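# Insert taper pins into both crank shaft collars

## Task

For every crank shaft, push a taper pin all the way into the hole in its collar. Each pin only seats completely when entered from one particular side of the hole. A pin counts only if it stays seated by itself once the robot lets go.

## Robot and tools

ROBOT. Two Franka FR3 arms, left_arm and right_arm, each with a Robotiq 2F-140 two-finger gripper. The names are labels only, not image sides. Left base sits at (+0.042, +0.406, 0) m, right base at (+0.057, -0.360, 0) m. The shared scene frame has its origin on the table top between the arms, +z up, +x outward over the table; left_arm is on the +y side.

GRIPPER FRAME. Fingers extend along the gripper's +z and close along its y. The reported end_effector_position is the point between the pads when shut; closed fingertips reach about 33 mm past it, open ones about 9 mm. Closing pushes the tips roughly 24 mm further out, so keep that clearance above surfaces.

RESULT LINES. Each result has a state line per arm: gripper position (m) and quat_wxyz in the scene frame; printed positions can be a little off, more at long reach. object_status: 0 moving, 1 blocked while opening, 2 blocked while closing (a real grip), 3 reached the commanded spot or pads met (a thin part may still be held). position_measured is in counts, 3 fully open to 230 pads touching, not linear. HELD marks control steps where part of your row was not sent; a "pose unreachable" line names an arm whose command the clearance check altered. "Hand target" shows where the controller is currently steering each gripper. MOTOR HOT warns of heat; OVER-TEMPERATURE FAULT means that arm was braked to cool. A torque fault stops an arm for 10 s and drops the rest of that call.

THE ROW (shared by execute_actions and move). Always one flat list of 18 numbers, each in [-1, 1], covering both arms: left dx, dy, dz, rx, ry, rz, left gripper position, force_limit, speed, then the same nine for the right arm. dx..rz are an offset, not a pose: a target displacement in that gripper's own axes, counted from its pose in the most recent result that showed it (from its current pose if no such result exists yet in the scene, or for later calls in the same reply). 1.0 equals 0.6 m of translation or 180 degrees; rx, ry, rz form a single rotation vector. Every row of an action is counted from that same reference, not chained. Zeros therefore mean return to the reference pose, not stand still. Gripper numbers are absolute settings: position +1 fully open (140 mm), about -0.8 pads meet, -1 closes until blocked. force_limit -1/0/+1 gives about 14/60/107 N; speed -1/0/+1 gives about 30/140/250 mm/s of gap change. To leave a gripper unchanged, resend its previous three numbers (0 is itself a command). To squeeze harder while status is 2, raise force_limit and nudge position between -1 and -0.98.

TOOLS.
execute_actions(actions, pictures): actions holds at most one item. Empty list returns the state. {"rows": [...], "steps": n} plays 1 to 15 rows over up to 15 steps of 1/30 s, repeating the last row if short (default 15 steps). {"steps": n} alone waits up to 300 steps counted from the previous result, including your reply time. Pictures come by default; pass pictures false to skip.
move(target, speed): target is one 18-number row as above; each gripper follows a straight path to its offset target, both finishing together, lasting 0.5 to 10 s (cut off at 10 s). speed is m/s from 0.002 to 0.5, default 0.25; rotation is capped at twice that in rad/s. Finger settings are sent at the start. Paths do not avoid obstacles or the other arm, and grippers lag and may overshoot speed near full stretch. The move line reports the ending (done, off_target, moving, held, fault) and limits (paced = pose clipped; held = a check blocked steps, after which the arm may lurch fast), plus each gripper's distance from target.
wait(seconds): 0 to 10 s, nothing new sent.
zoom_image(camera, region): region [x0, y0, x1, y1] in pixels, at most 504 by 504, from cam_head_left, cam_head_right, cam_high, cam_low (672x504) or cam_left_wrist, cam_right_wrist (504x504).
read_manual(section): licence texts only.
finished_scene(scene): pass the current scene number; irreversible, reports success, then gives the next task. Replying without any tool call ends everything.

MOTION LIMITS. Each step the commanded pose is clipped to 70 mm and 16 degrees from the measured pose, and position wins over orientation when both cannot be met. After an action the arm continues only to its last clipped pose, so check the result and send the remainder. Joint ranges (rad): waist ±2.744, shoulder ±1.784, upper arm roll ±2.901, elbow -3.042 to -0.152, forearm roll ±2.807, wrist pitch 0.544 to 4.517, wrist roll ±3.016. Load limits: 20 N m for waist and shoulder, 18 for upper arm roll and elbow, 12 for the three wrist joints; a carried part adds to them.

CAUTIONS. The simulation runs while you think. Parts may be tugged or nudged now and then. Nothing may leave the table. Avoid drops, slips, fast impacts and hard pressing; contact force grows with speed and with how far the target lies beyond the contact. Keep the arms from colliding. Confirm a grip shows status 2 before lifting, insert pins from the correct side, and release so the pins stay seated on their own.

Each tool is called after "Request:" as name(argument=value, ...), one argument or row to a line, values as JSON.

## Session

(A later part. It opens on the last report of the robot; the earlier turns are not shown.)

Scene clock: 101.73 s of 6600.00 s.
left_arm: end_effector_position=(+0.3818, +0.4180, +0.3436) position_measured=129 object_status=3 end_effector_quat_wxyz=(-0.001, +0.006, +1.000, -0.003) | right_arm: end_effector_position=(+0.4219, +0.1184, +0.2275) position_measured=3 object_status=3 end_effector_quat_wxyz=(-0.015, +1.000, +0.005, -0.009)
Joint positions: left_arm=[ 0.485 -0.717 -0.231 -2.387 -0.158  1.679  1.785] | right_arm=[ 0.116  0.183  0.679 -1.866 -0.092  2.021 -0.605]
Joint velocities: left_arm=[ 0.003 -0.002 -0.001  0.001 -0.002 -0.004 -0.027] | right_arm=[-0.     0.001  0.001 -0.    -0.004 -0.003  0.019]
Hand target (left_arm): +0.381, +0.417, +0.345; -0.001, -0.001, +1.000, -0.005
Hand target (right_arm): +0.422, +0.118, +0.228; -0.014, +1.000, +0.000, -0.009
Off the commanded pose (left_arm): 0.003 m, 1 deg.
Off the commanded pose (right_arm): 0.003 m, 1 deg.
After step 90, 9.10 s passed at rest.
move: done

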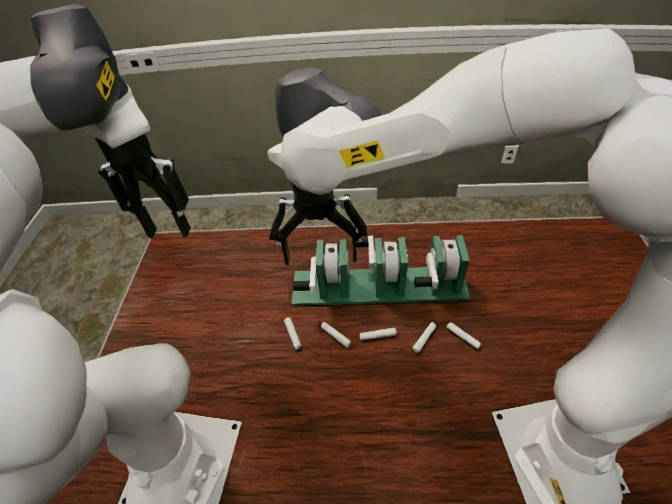

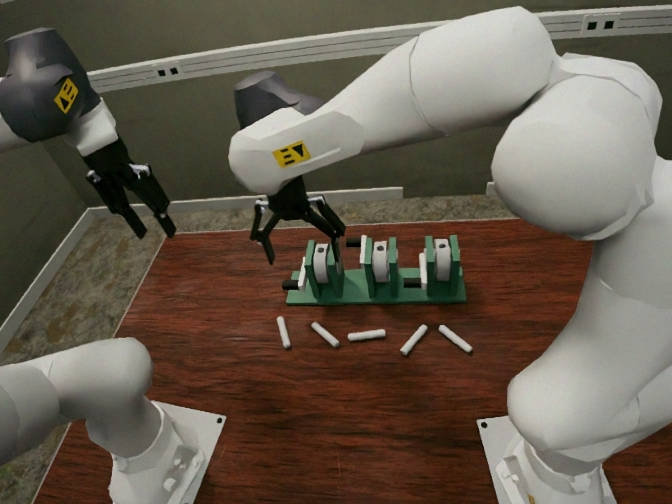

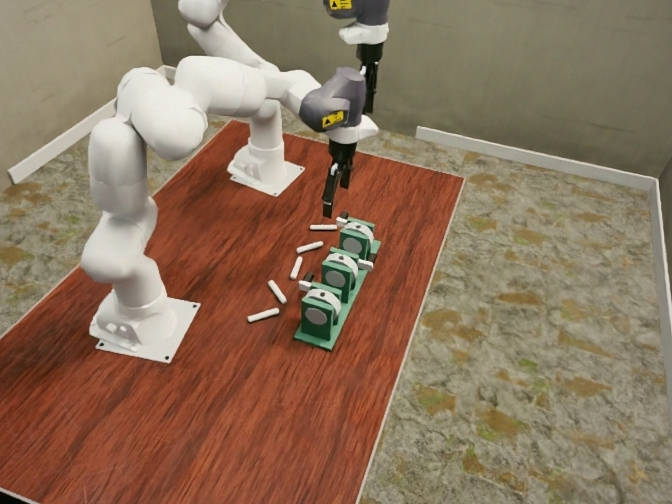

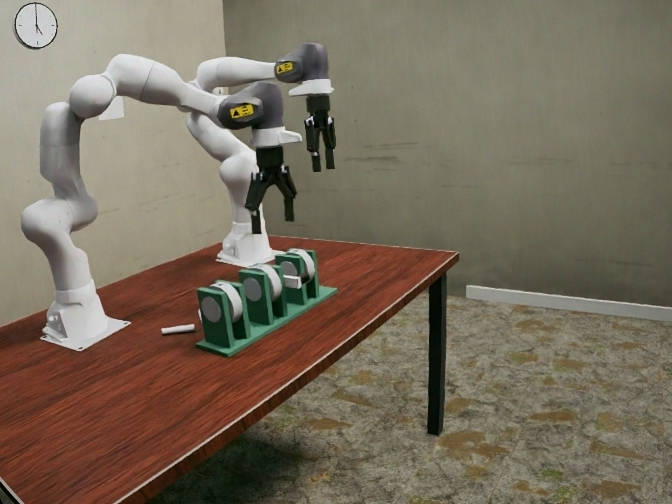

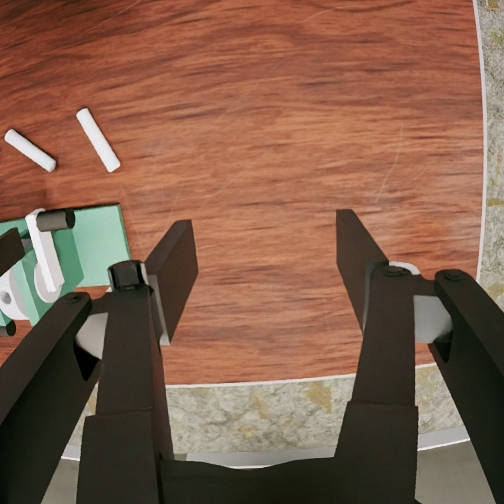

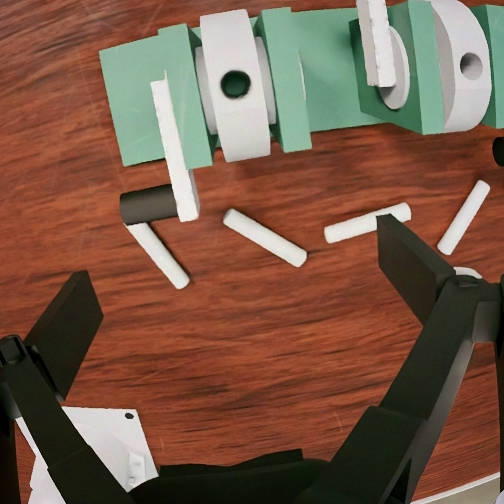

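Request:
move(
  target=[0.078,-0.413,0.323,0,0.12,0,1,0,0, -0.145,0.364,0.129,-0.0095,0.134,0.003,1,0,0],
  speed=0.2,
)

Scene clock: 170.67 s of 6600.00 s.
left_arm: end_effector_position=(+0.3344, +0.1759, +0.1532) position_measured=3 object_status=3 end_effector_quat_wxyz=(-0.188, +0.013, +0.982, +0.007) | right_arm: end_effector_position=(+0.3326, -0.0966, +0.1527) position_measured=3 object_status=3 end_effector_quat_wxyz=(-0.002, +0.980, +0.004, +0.199)
Joint positions: left_arm=[ 0.535 -0.216 -0.919 -2.375 -0.336  1.867  1.289] | right_arm=[ 0.296 -0.726  0.605 -2.965  0.116  2.575 -0.697]
Joint velocities: left_arm=[ 0.007 -0.001 -0.009  0.001  0.001 -0.001 -0.029] | right_arm=[ 0.    -0.001 -0.001  0.001  0.002  0.002 -0.002]
Hand target (left_arm): +0.337, +0.176, +0.153; -0.185, +0.007, +0.983, +0.009
Hand target (right_arm): +0.332, -0.096, +0.153; -0.004, +0.980, +0.002, +0.200
Off the commanded pose (left_arm): 0.007 m, 1 deg.
Off the commanded pose (right_arm): 0.008 m, 1 deg.
After step 90, 63.43 s passed at rest.
move: off_target (left_arm, right_arm)

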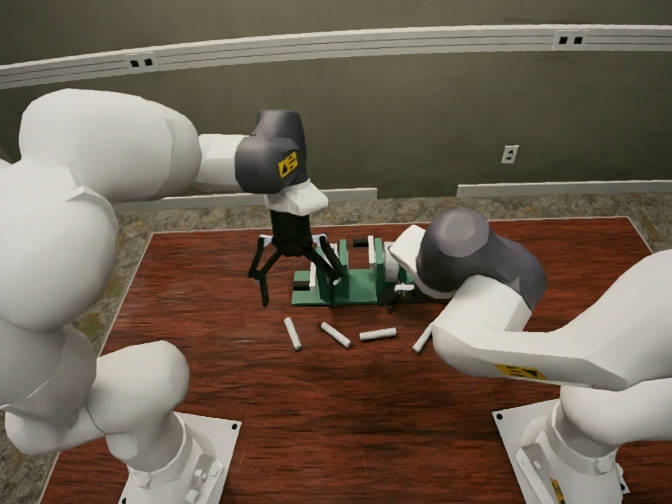

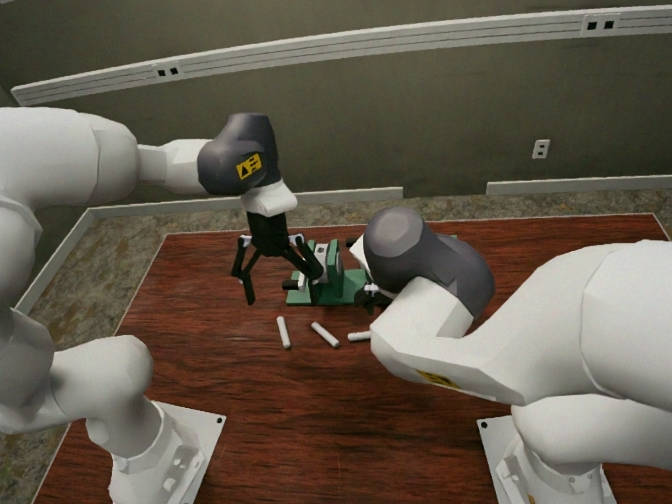

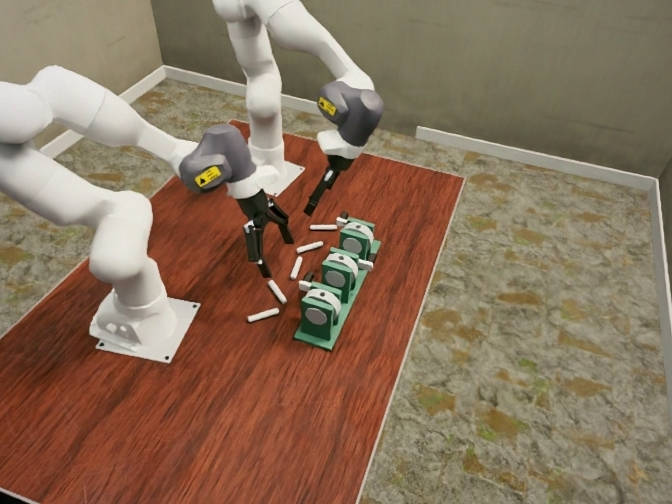

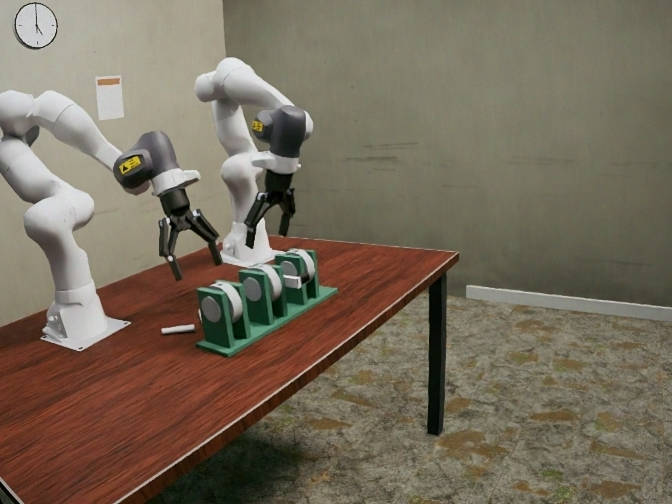

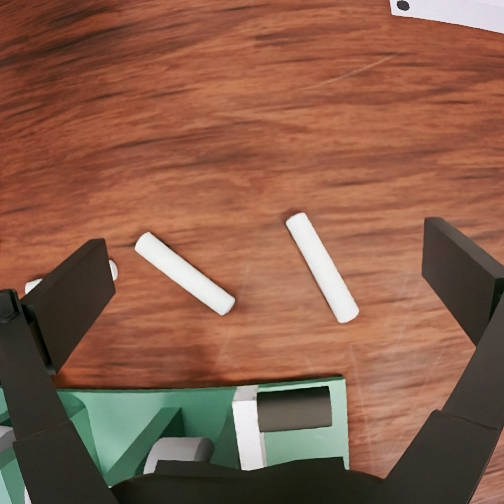

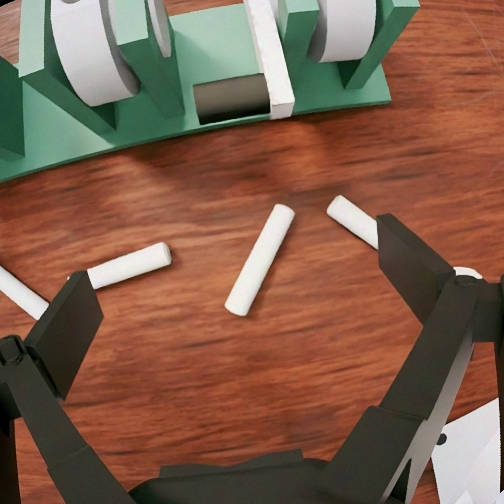

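Request:
zoom_image(
  camera="cam_right_wrist",
  region=[200, 190, 330, 330],
)

Request:
zoom_image(
  camera="cam_left_wrist",
  region=[120, 200, 380, 335],
)

Region (200, 190, 330, 330) of cam_right_wrist's 504x504 image, scaled by 3.600, with more detail than that image has; it fills the left 468 columns of this view, and the rest is white.

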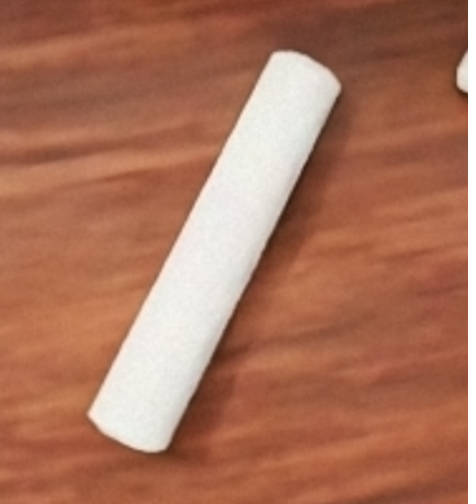

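Region (120, 200, 380, 335) of cam_left_wrist's 504x504 image, scaled by 1.938, with more detail than that image has; it fills the top 262 rows of this view, and the rest is white.

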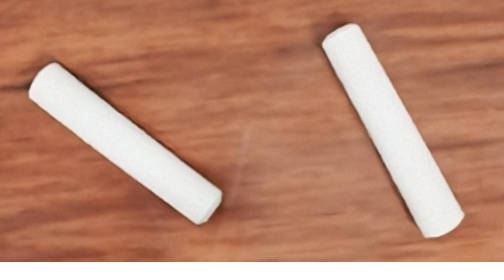

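Request:
zoom_image(
  camera="cam_left_wrist",
  region=[260, 200, 390, 335],
)

Request:
zoom_image(
  camera="cam_left_wrist",
  region=[125, 215, 250, 335],
)

Region (260, 200, 390, 335) of cam_left_wrist's 504x504 image, scaled by 3.733, with more detail than that image has; it fills the left 485 columns of this view, and the rest is white.

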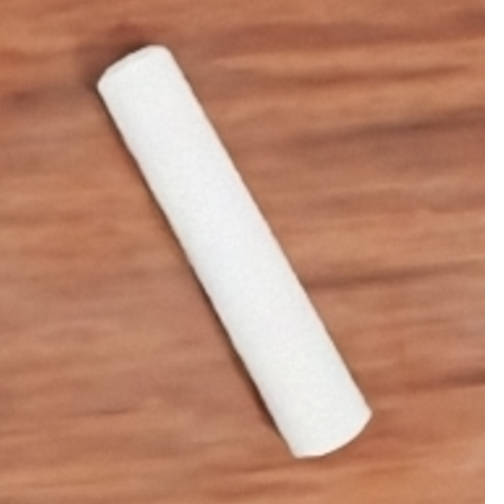

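Region (125, 215, 250, 335) of cam_left_wrist's 504x504 image, scaled by 4.032, with more detail than that image has; it fills the top 484 rows of this view, and the rest is white.

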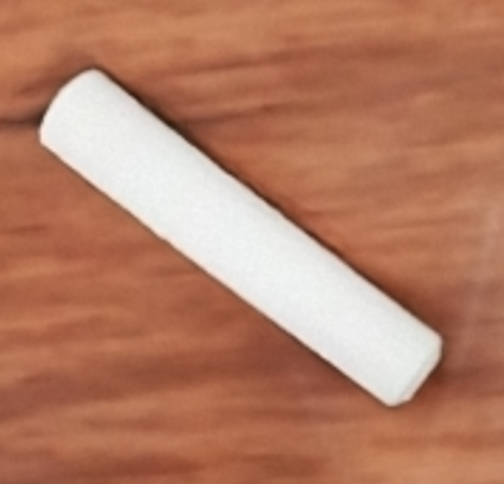

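Request:
move(
  target=[-0.094,0.0885,0.005,0.0327,-0.1172,-0.1562,-0.3,0,0, -0.0735,-0.0145,0.0643,-0.0424,-0.1227,0.2052,-0.3,0,0],
  speed=0.15,
)

Scene clock: 225.37 s of 6600.00 s.
left_arm: end_effector_position=(+0.3855, +0.2244, +0.1296) position_measured=167 object_status=3 end_effector_quat_wxyz=(-0.004, -0.227, +0.974, -0.003) | right_arm: end_effector_position=(+0.3111, -0.0919, +0.0977) position_measured=167 object_status=3 end_effector_quat_wxyz=(+0.001, +0.949, -0.314, +0.006)
Joint positions: left_arm=[ 0.571 -0.569 -0.947 -2.663 -0.59   2.212  1.077] | right_arm=[ 0.053 -0.421  0.669 -2.778  0.371  2.408 -0.383]
Joint velocities: left_arm=[ 0.004 -0.002 -0.003  0.    -0.004  0.009 -0.019] | right_arm=[ 0.002  0.002 -0.001  0.001  0.001 -0.003  0.026]
Hand target (left_arm): +0.387, +0.225, +0.129; -0.002, -0.235, +0.972, -0.004
Hand target (right_arm): +0.311, -0.091, +0.098; +0.001, +0.947, -0.320, +0.004
Off the commanded pose (left_arm): 0.004 m, 1 deg.
Off the commanded pose (right_arm): 0.006 m, 1 deg.
After step 90, 48.63 s passed at rest.
move: off_target (left_arm, right_arm)

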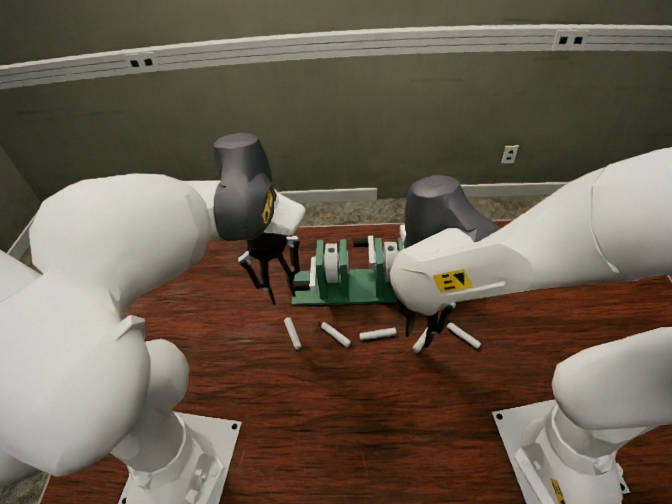

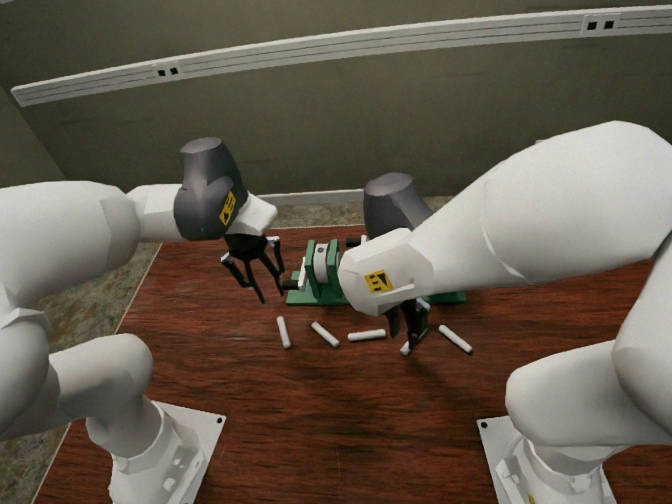

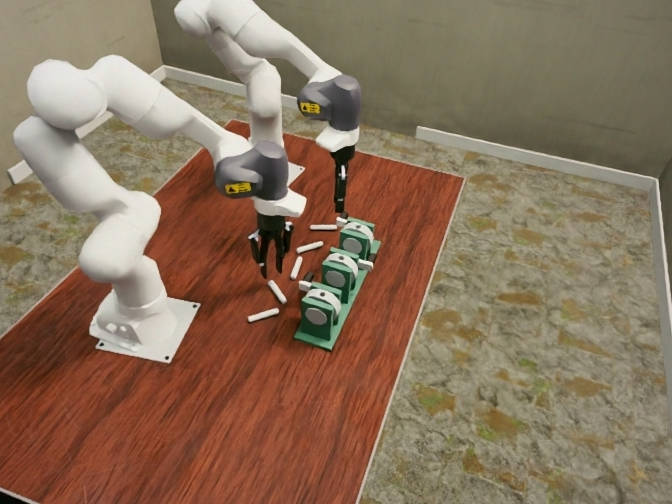

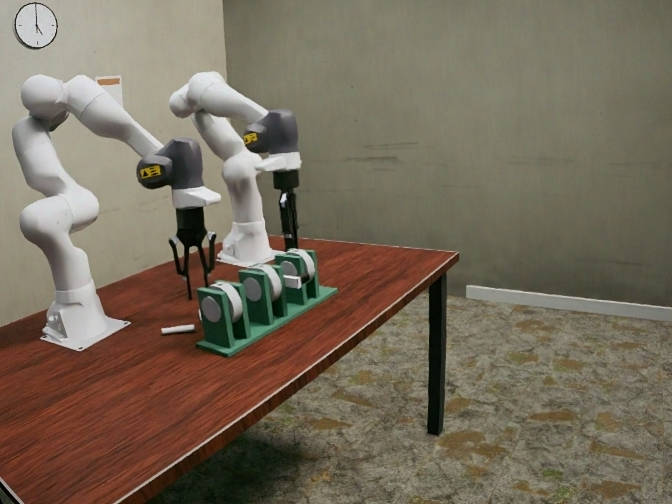

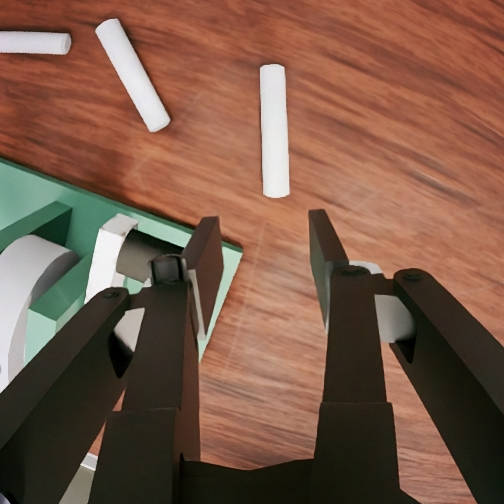

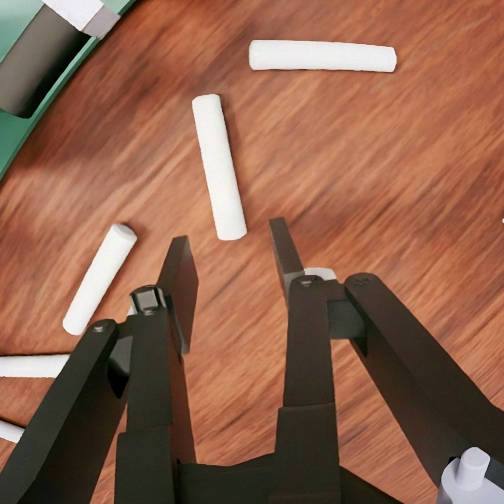

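Request:
move(
  target=[0.0,0.005,0.105,0,0,0,-0.4,0,0, 0,0,0.068,0,0,0,-0.3,0,0],
  speed=0.06,
)

Scene clock: 237.83 s of 6600.00 s.
left_arm: end_effector_position=(+0.3824, +0.2257, +0.0666) position_measured=179 object_status=3 end_effector_quat_wxyz=(-0.007, -0.222, +0.975, -0.001) | right_arm: end_effector_position=(+0.3110, -0.0924, +0.0570) position_measured=167 object_status=3 end_effector_quat_wxyz=(+0.001, +0.950, -0.312, +0.005)
Joint positions: left_arm=[ 0.682 -0.405 -1.122 -2.72  -0.597  2.435  1.071] | right_arm=[ 0.007 -0.29   0.728 -2.807  0.337  2.563 -0.357]
Joint velocities: left_arm=[ 0.009  0.001 -0.012 -0.    -0.001  0.006 -0.001] | right_arm=[-0.002 -0.     0.002 -0.    -0.001  0.012  0.007]
Hand target (left_arm): +0.385, +0.226, +0.066; -0.004, -0.226, +0.974, -0.002
Hand target (right_arm): +0.311, -0.093, +0.056; +0.001, +0.949, -0.315, +0.006
Off the commanded pose (left_arm): 0.002 m, 1 deg.
Off the commanded pose (right_arm): 0.001 m, 0 deg.
After step 90, 7.93 s passed at rest.
move: done

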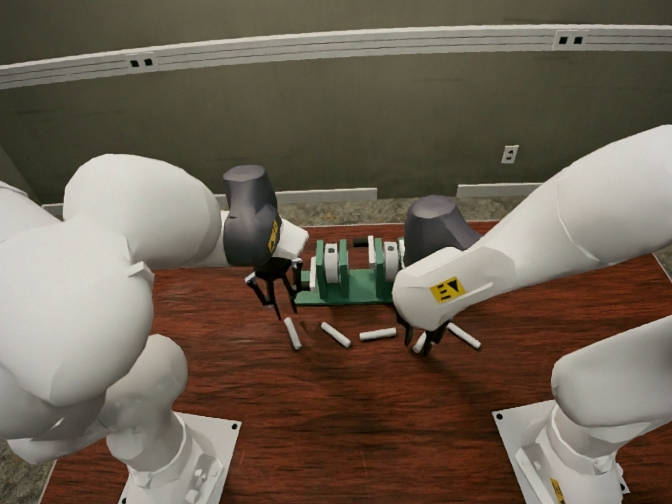

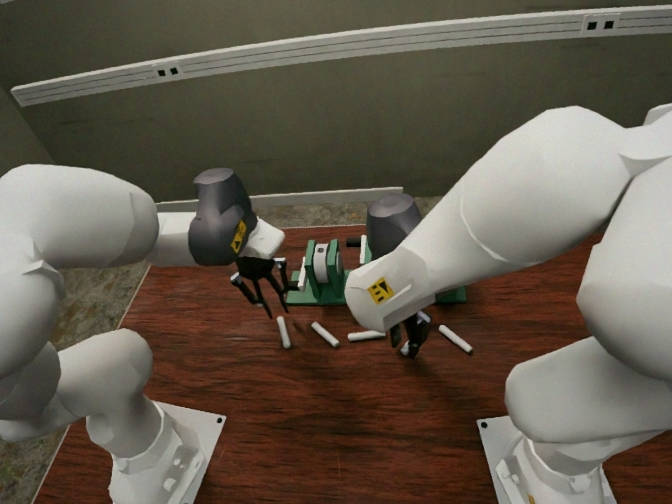

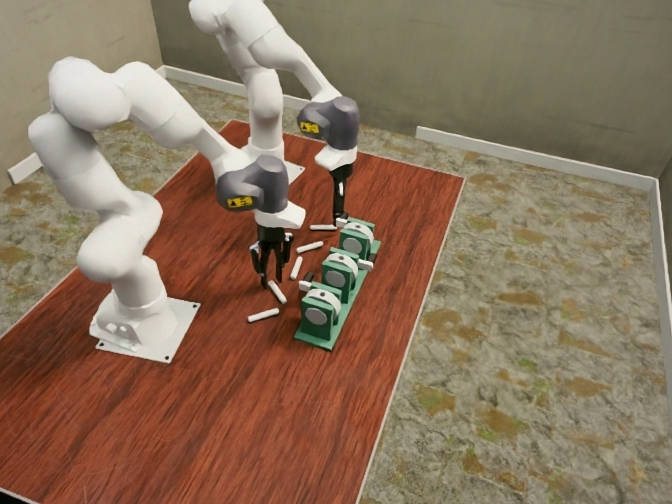

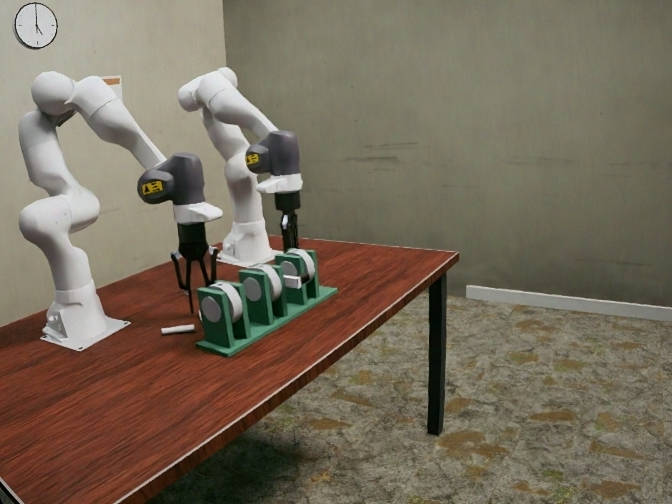

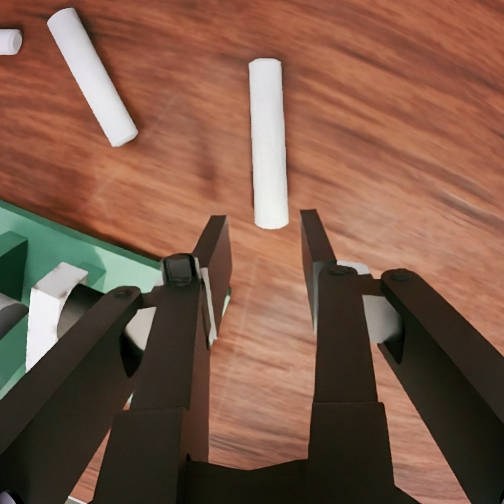

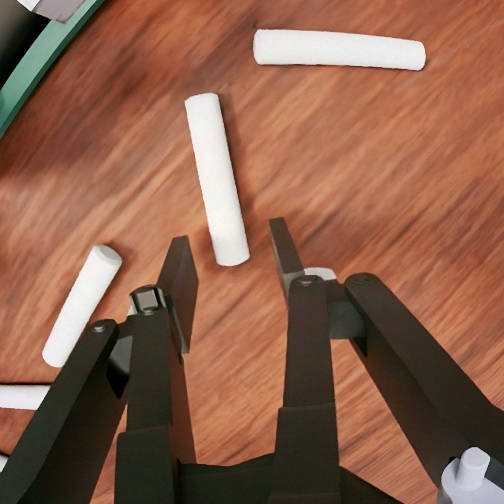

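Request:
move(
  target=[0.022,0.005,0.049,0,0,0,-0.4,0,0, 0.004,0,0.033,0,0,0,-0.3,0,0],
  speed=0.03,
)

Scene clock: 243.73 s of 6600.00 s.
left_arm: end_effector_position=(+0.3679, +0.2220, +0.0377) position_measured=179 object_status=3 end_effector_quat_wxyz=(-0.008, -0.215, +0.977, +0.002) | right_arm: end_effector_position=(+0.3119, -0.0934, +0.0422) position_measured=167 object_status=3 end_effector_quat_wxyz=(+0.004, +0.952, -0.306, +0.006)
Joint positions: left_arm=[ 0.73  -0.336 -1.224 -2.76  -0.602  2.541  1.056] | right_arm=[-0.025 -0.232  0.756 -2.812  0.294  2.619 -0.338]
Joint velocities: left_arm=[ 0.014  0.003 -0.016 -0.001 -0.003  0.027 -0.008] | right_arm=[-0.006 -0.001  0.007  0.002 -0.003 -0.002  0.007]
Hand target (left_arm): +0.369, +0.223, +0.037; -0.007, -0.222, +0.975, -0.000
Hand target (right_arm): +0.313, -0.095, +0.037; +0.002, +0.950, -0.313, +0.005
Off the commanded pose (left_arm): 0.001 m, 1 deg.
Off the commanded pose (right_arm): 0.005 m, 1 deg.
After step 90, 1.57 s passed at rest.
move: off_target (right_arm)

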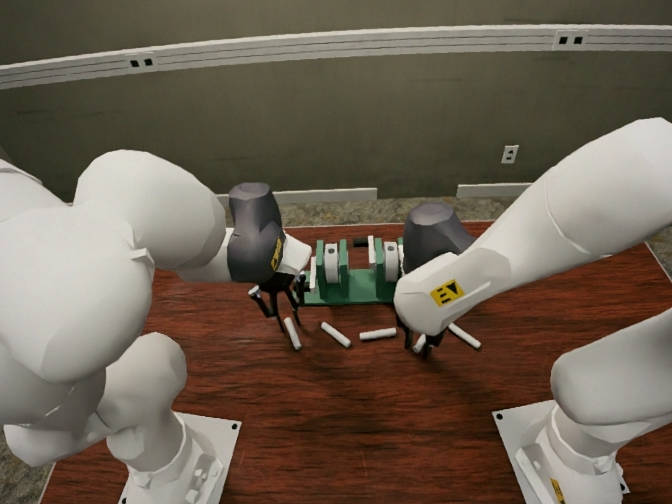

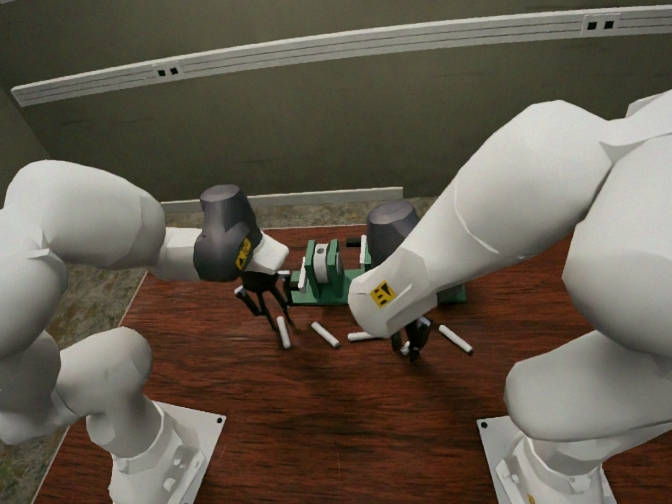

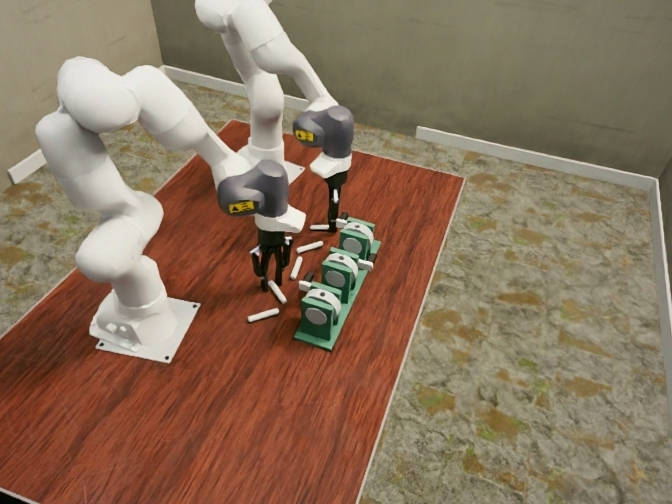

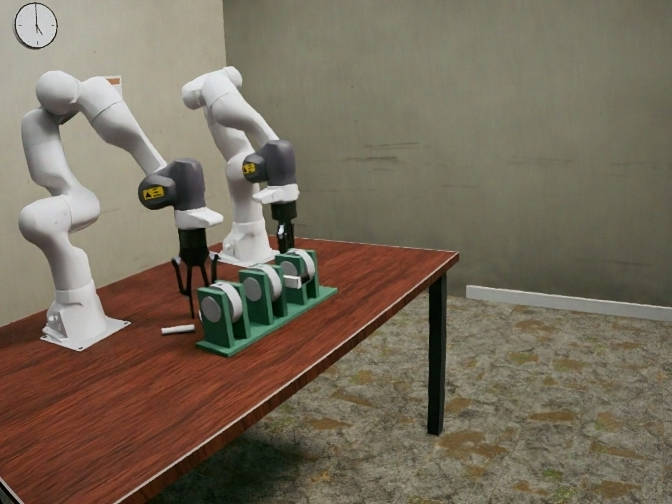

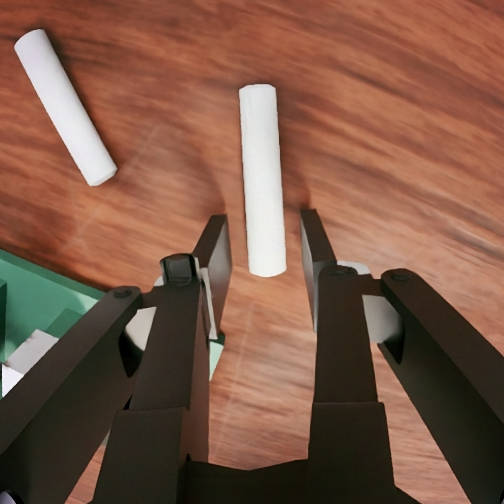

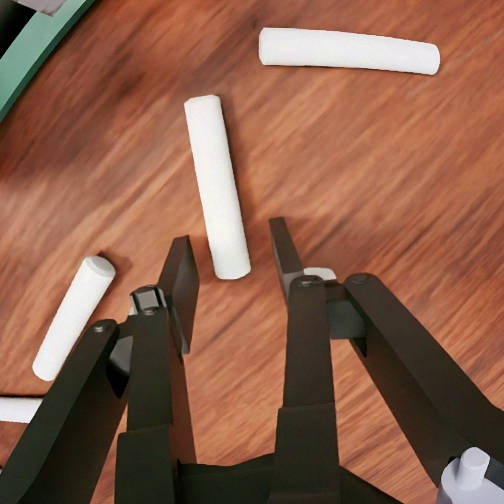

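Request:
move(
  target=[0,0,0,0,0,0,-1,0.3,-0.6, 0.008,0,-0.007,0,0,0,-0.3,0,0],
  speed=0.02,
)

Request:
move(
  target=[0,0,0,0,0,0,-1,0.3,-0.6, 0,0,0,0,0,0,-1,0.3,-0.6],
  speed=0.02,
)

Scene clock: 252.73 s of 6600.00 s.
left_arm: end_effector_position=(+0.3694, +0.2219, +0.0381) position_measured=211 object_status=2 end_effector_quat_wxyz=(-0.006, -0.217, +0.976, +0.001) | right_arm: end_effector_position=(+0.3156, -0.0967, +0.0456) position_measured=167 object_status=3 end_effector_quat_wxyz=(+0.005, +0.951, -0.309, +0.007)
Joint positions: left_arm=[ 0.731 -0.336 -1.225 -2.76  -0.602  2.545  1.053] | right_arm=[-0.025 -0.243  0.743 -2.81   0.294  2.607 -0.345]
Joint velocities: left_arm=[-0.001  0.002  0.001  0.    -0.001 -0.    -0.002] | right_arm=[-0.    -0.    -0.004  0.     0.    -0.008 -0.011]
Hand target (left_arm): +0.368, +0.222, +0.038; -0.008, -0.215, +0.977, +0.002
Hand target (right_arm): +0.316, -0.096, +0.047; +0.004, +0.952, -0.306, +0.006
Off the commanded pose (left_arm): 0.002 m, 0 deg.
Off the commanded pose (right_arm): 0.001 m, 0 deg.
After step 90, 5.30 s passed at rest.
move: done

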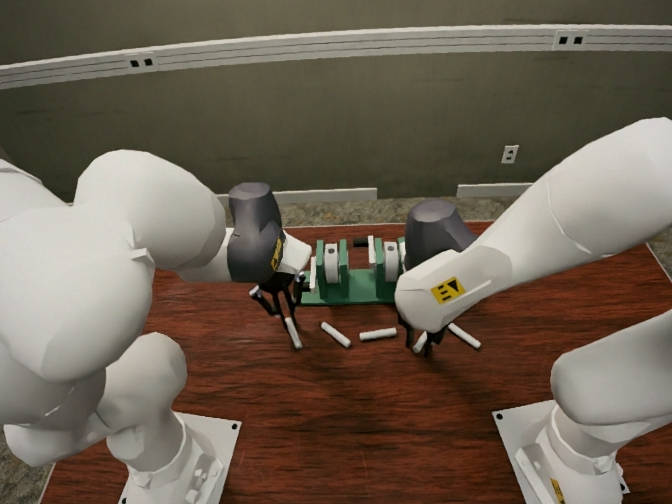

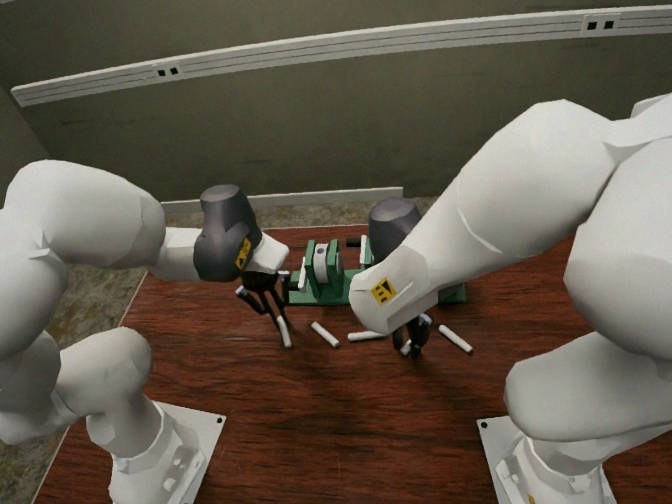

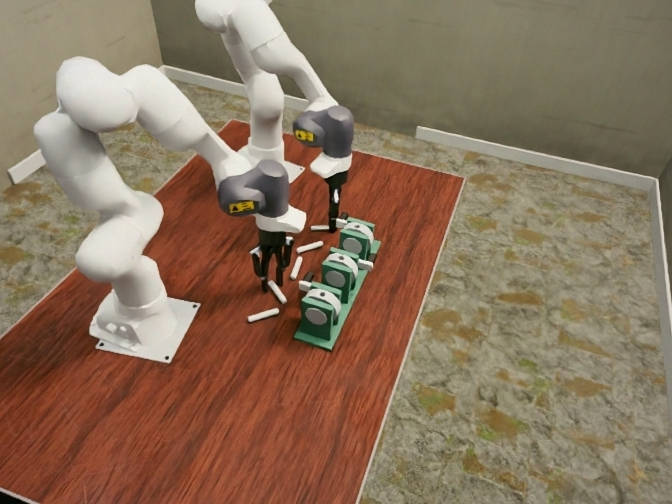

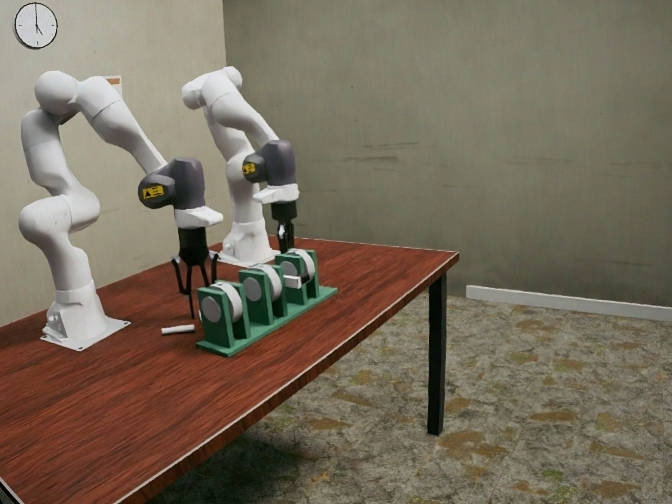

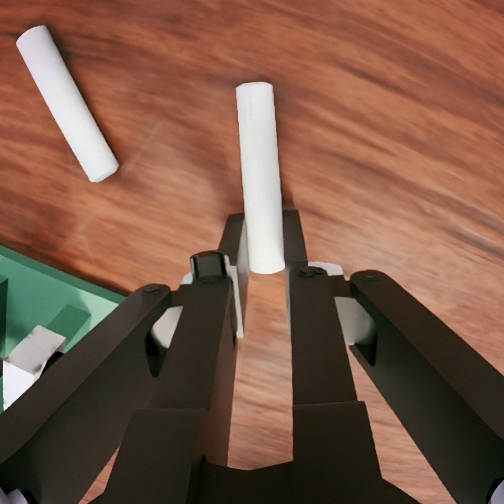

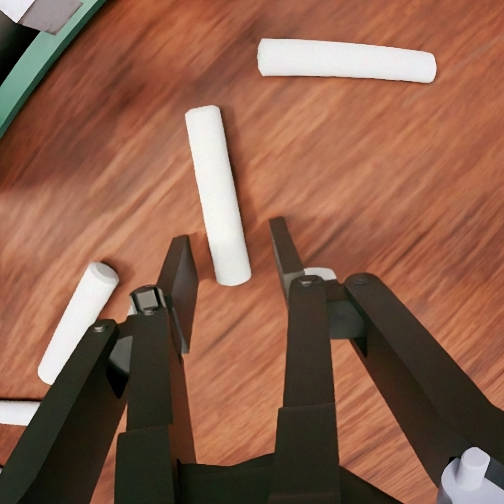

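Scene clock: 253.30 s of 6600.00 s.
left_arm: end_effector_position=(+0.3694, +0.2219, +0.0381) position_measured=211 object_status=2 end_effector_quat_wxyz=(-0.006, -0.217, +0.976, +0.001) | right_arm: end_effector_position=(+0.3158, -0.0966, +0.0458) position_measured=210 object_status=0 end_effector_quat_wxyz=(+0.004, +0.951, -0.309, +0.007)
Joint positions: left_arm=[ 0.731 -0.336 -1.225 -2.76  -0.602  2.545  1.053] | right_arm=[-0.025 -0.244  0.743 -2.81   0.294  2.607 -0.345]
Joint velocities: left_arm=[ 0.002  0.001 -0.001  0.001 -0.001  0.     0.   ] | right_arm=[-0.    -0.     0.002  0.     0.     0.     0.001]
Hand target (left_arm): +0.369, +0.222, +0.038; -0.006, -0.217, +0.976, +0.001
Hand target (right_arm): +0.316, -0.097, +0.046; +0.005, +0.951, -0.309, +0.007
Off the commanded pose (left_arm): 0.000 m, 0 deg.
Off the commanded pose (right_arm): 0.000 m, 0 deg.
move: done

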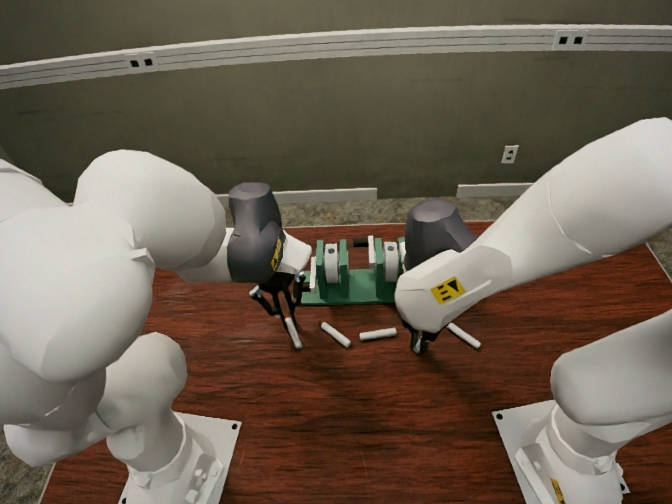

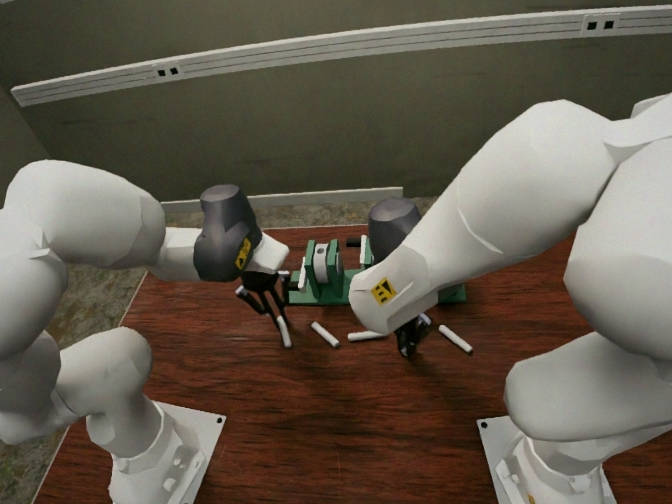

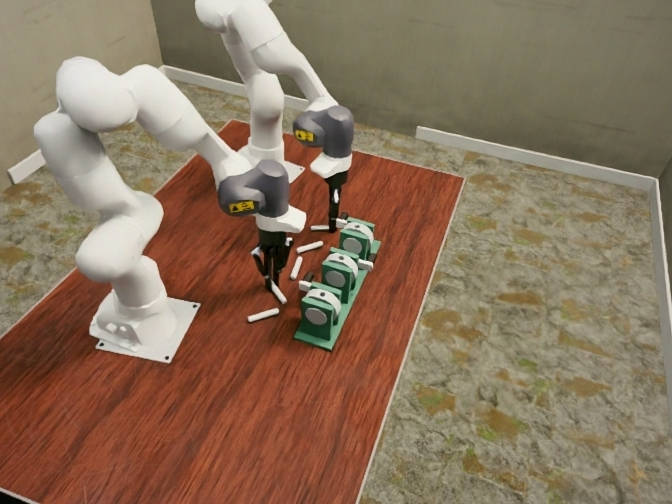

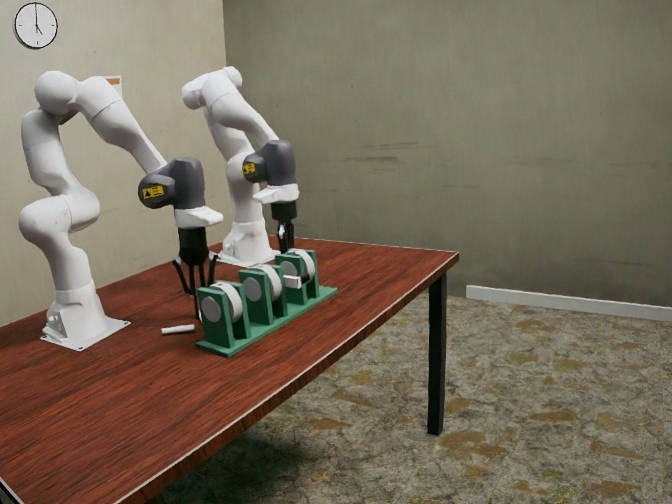

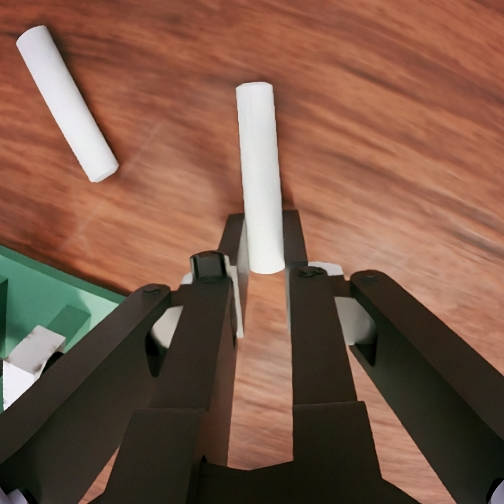

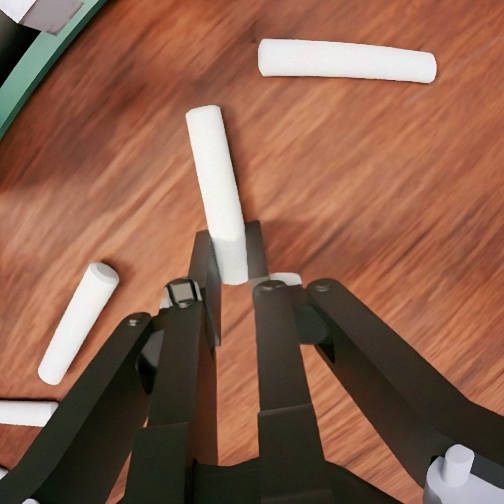

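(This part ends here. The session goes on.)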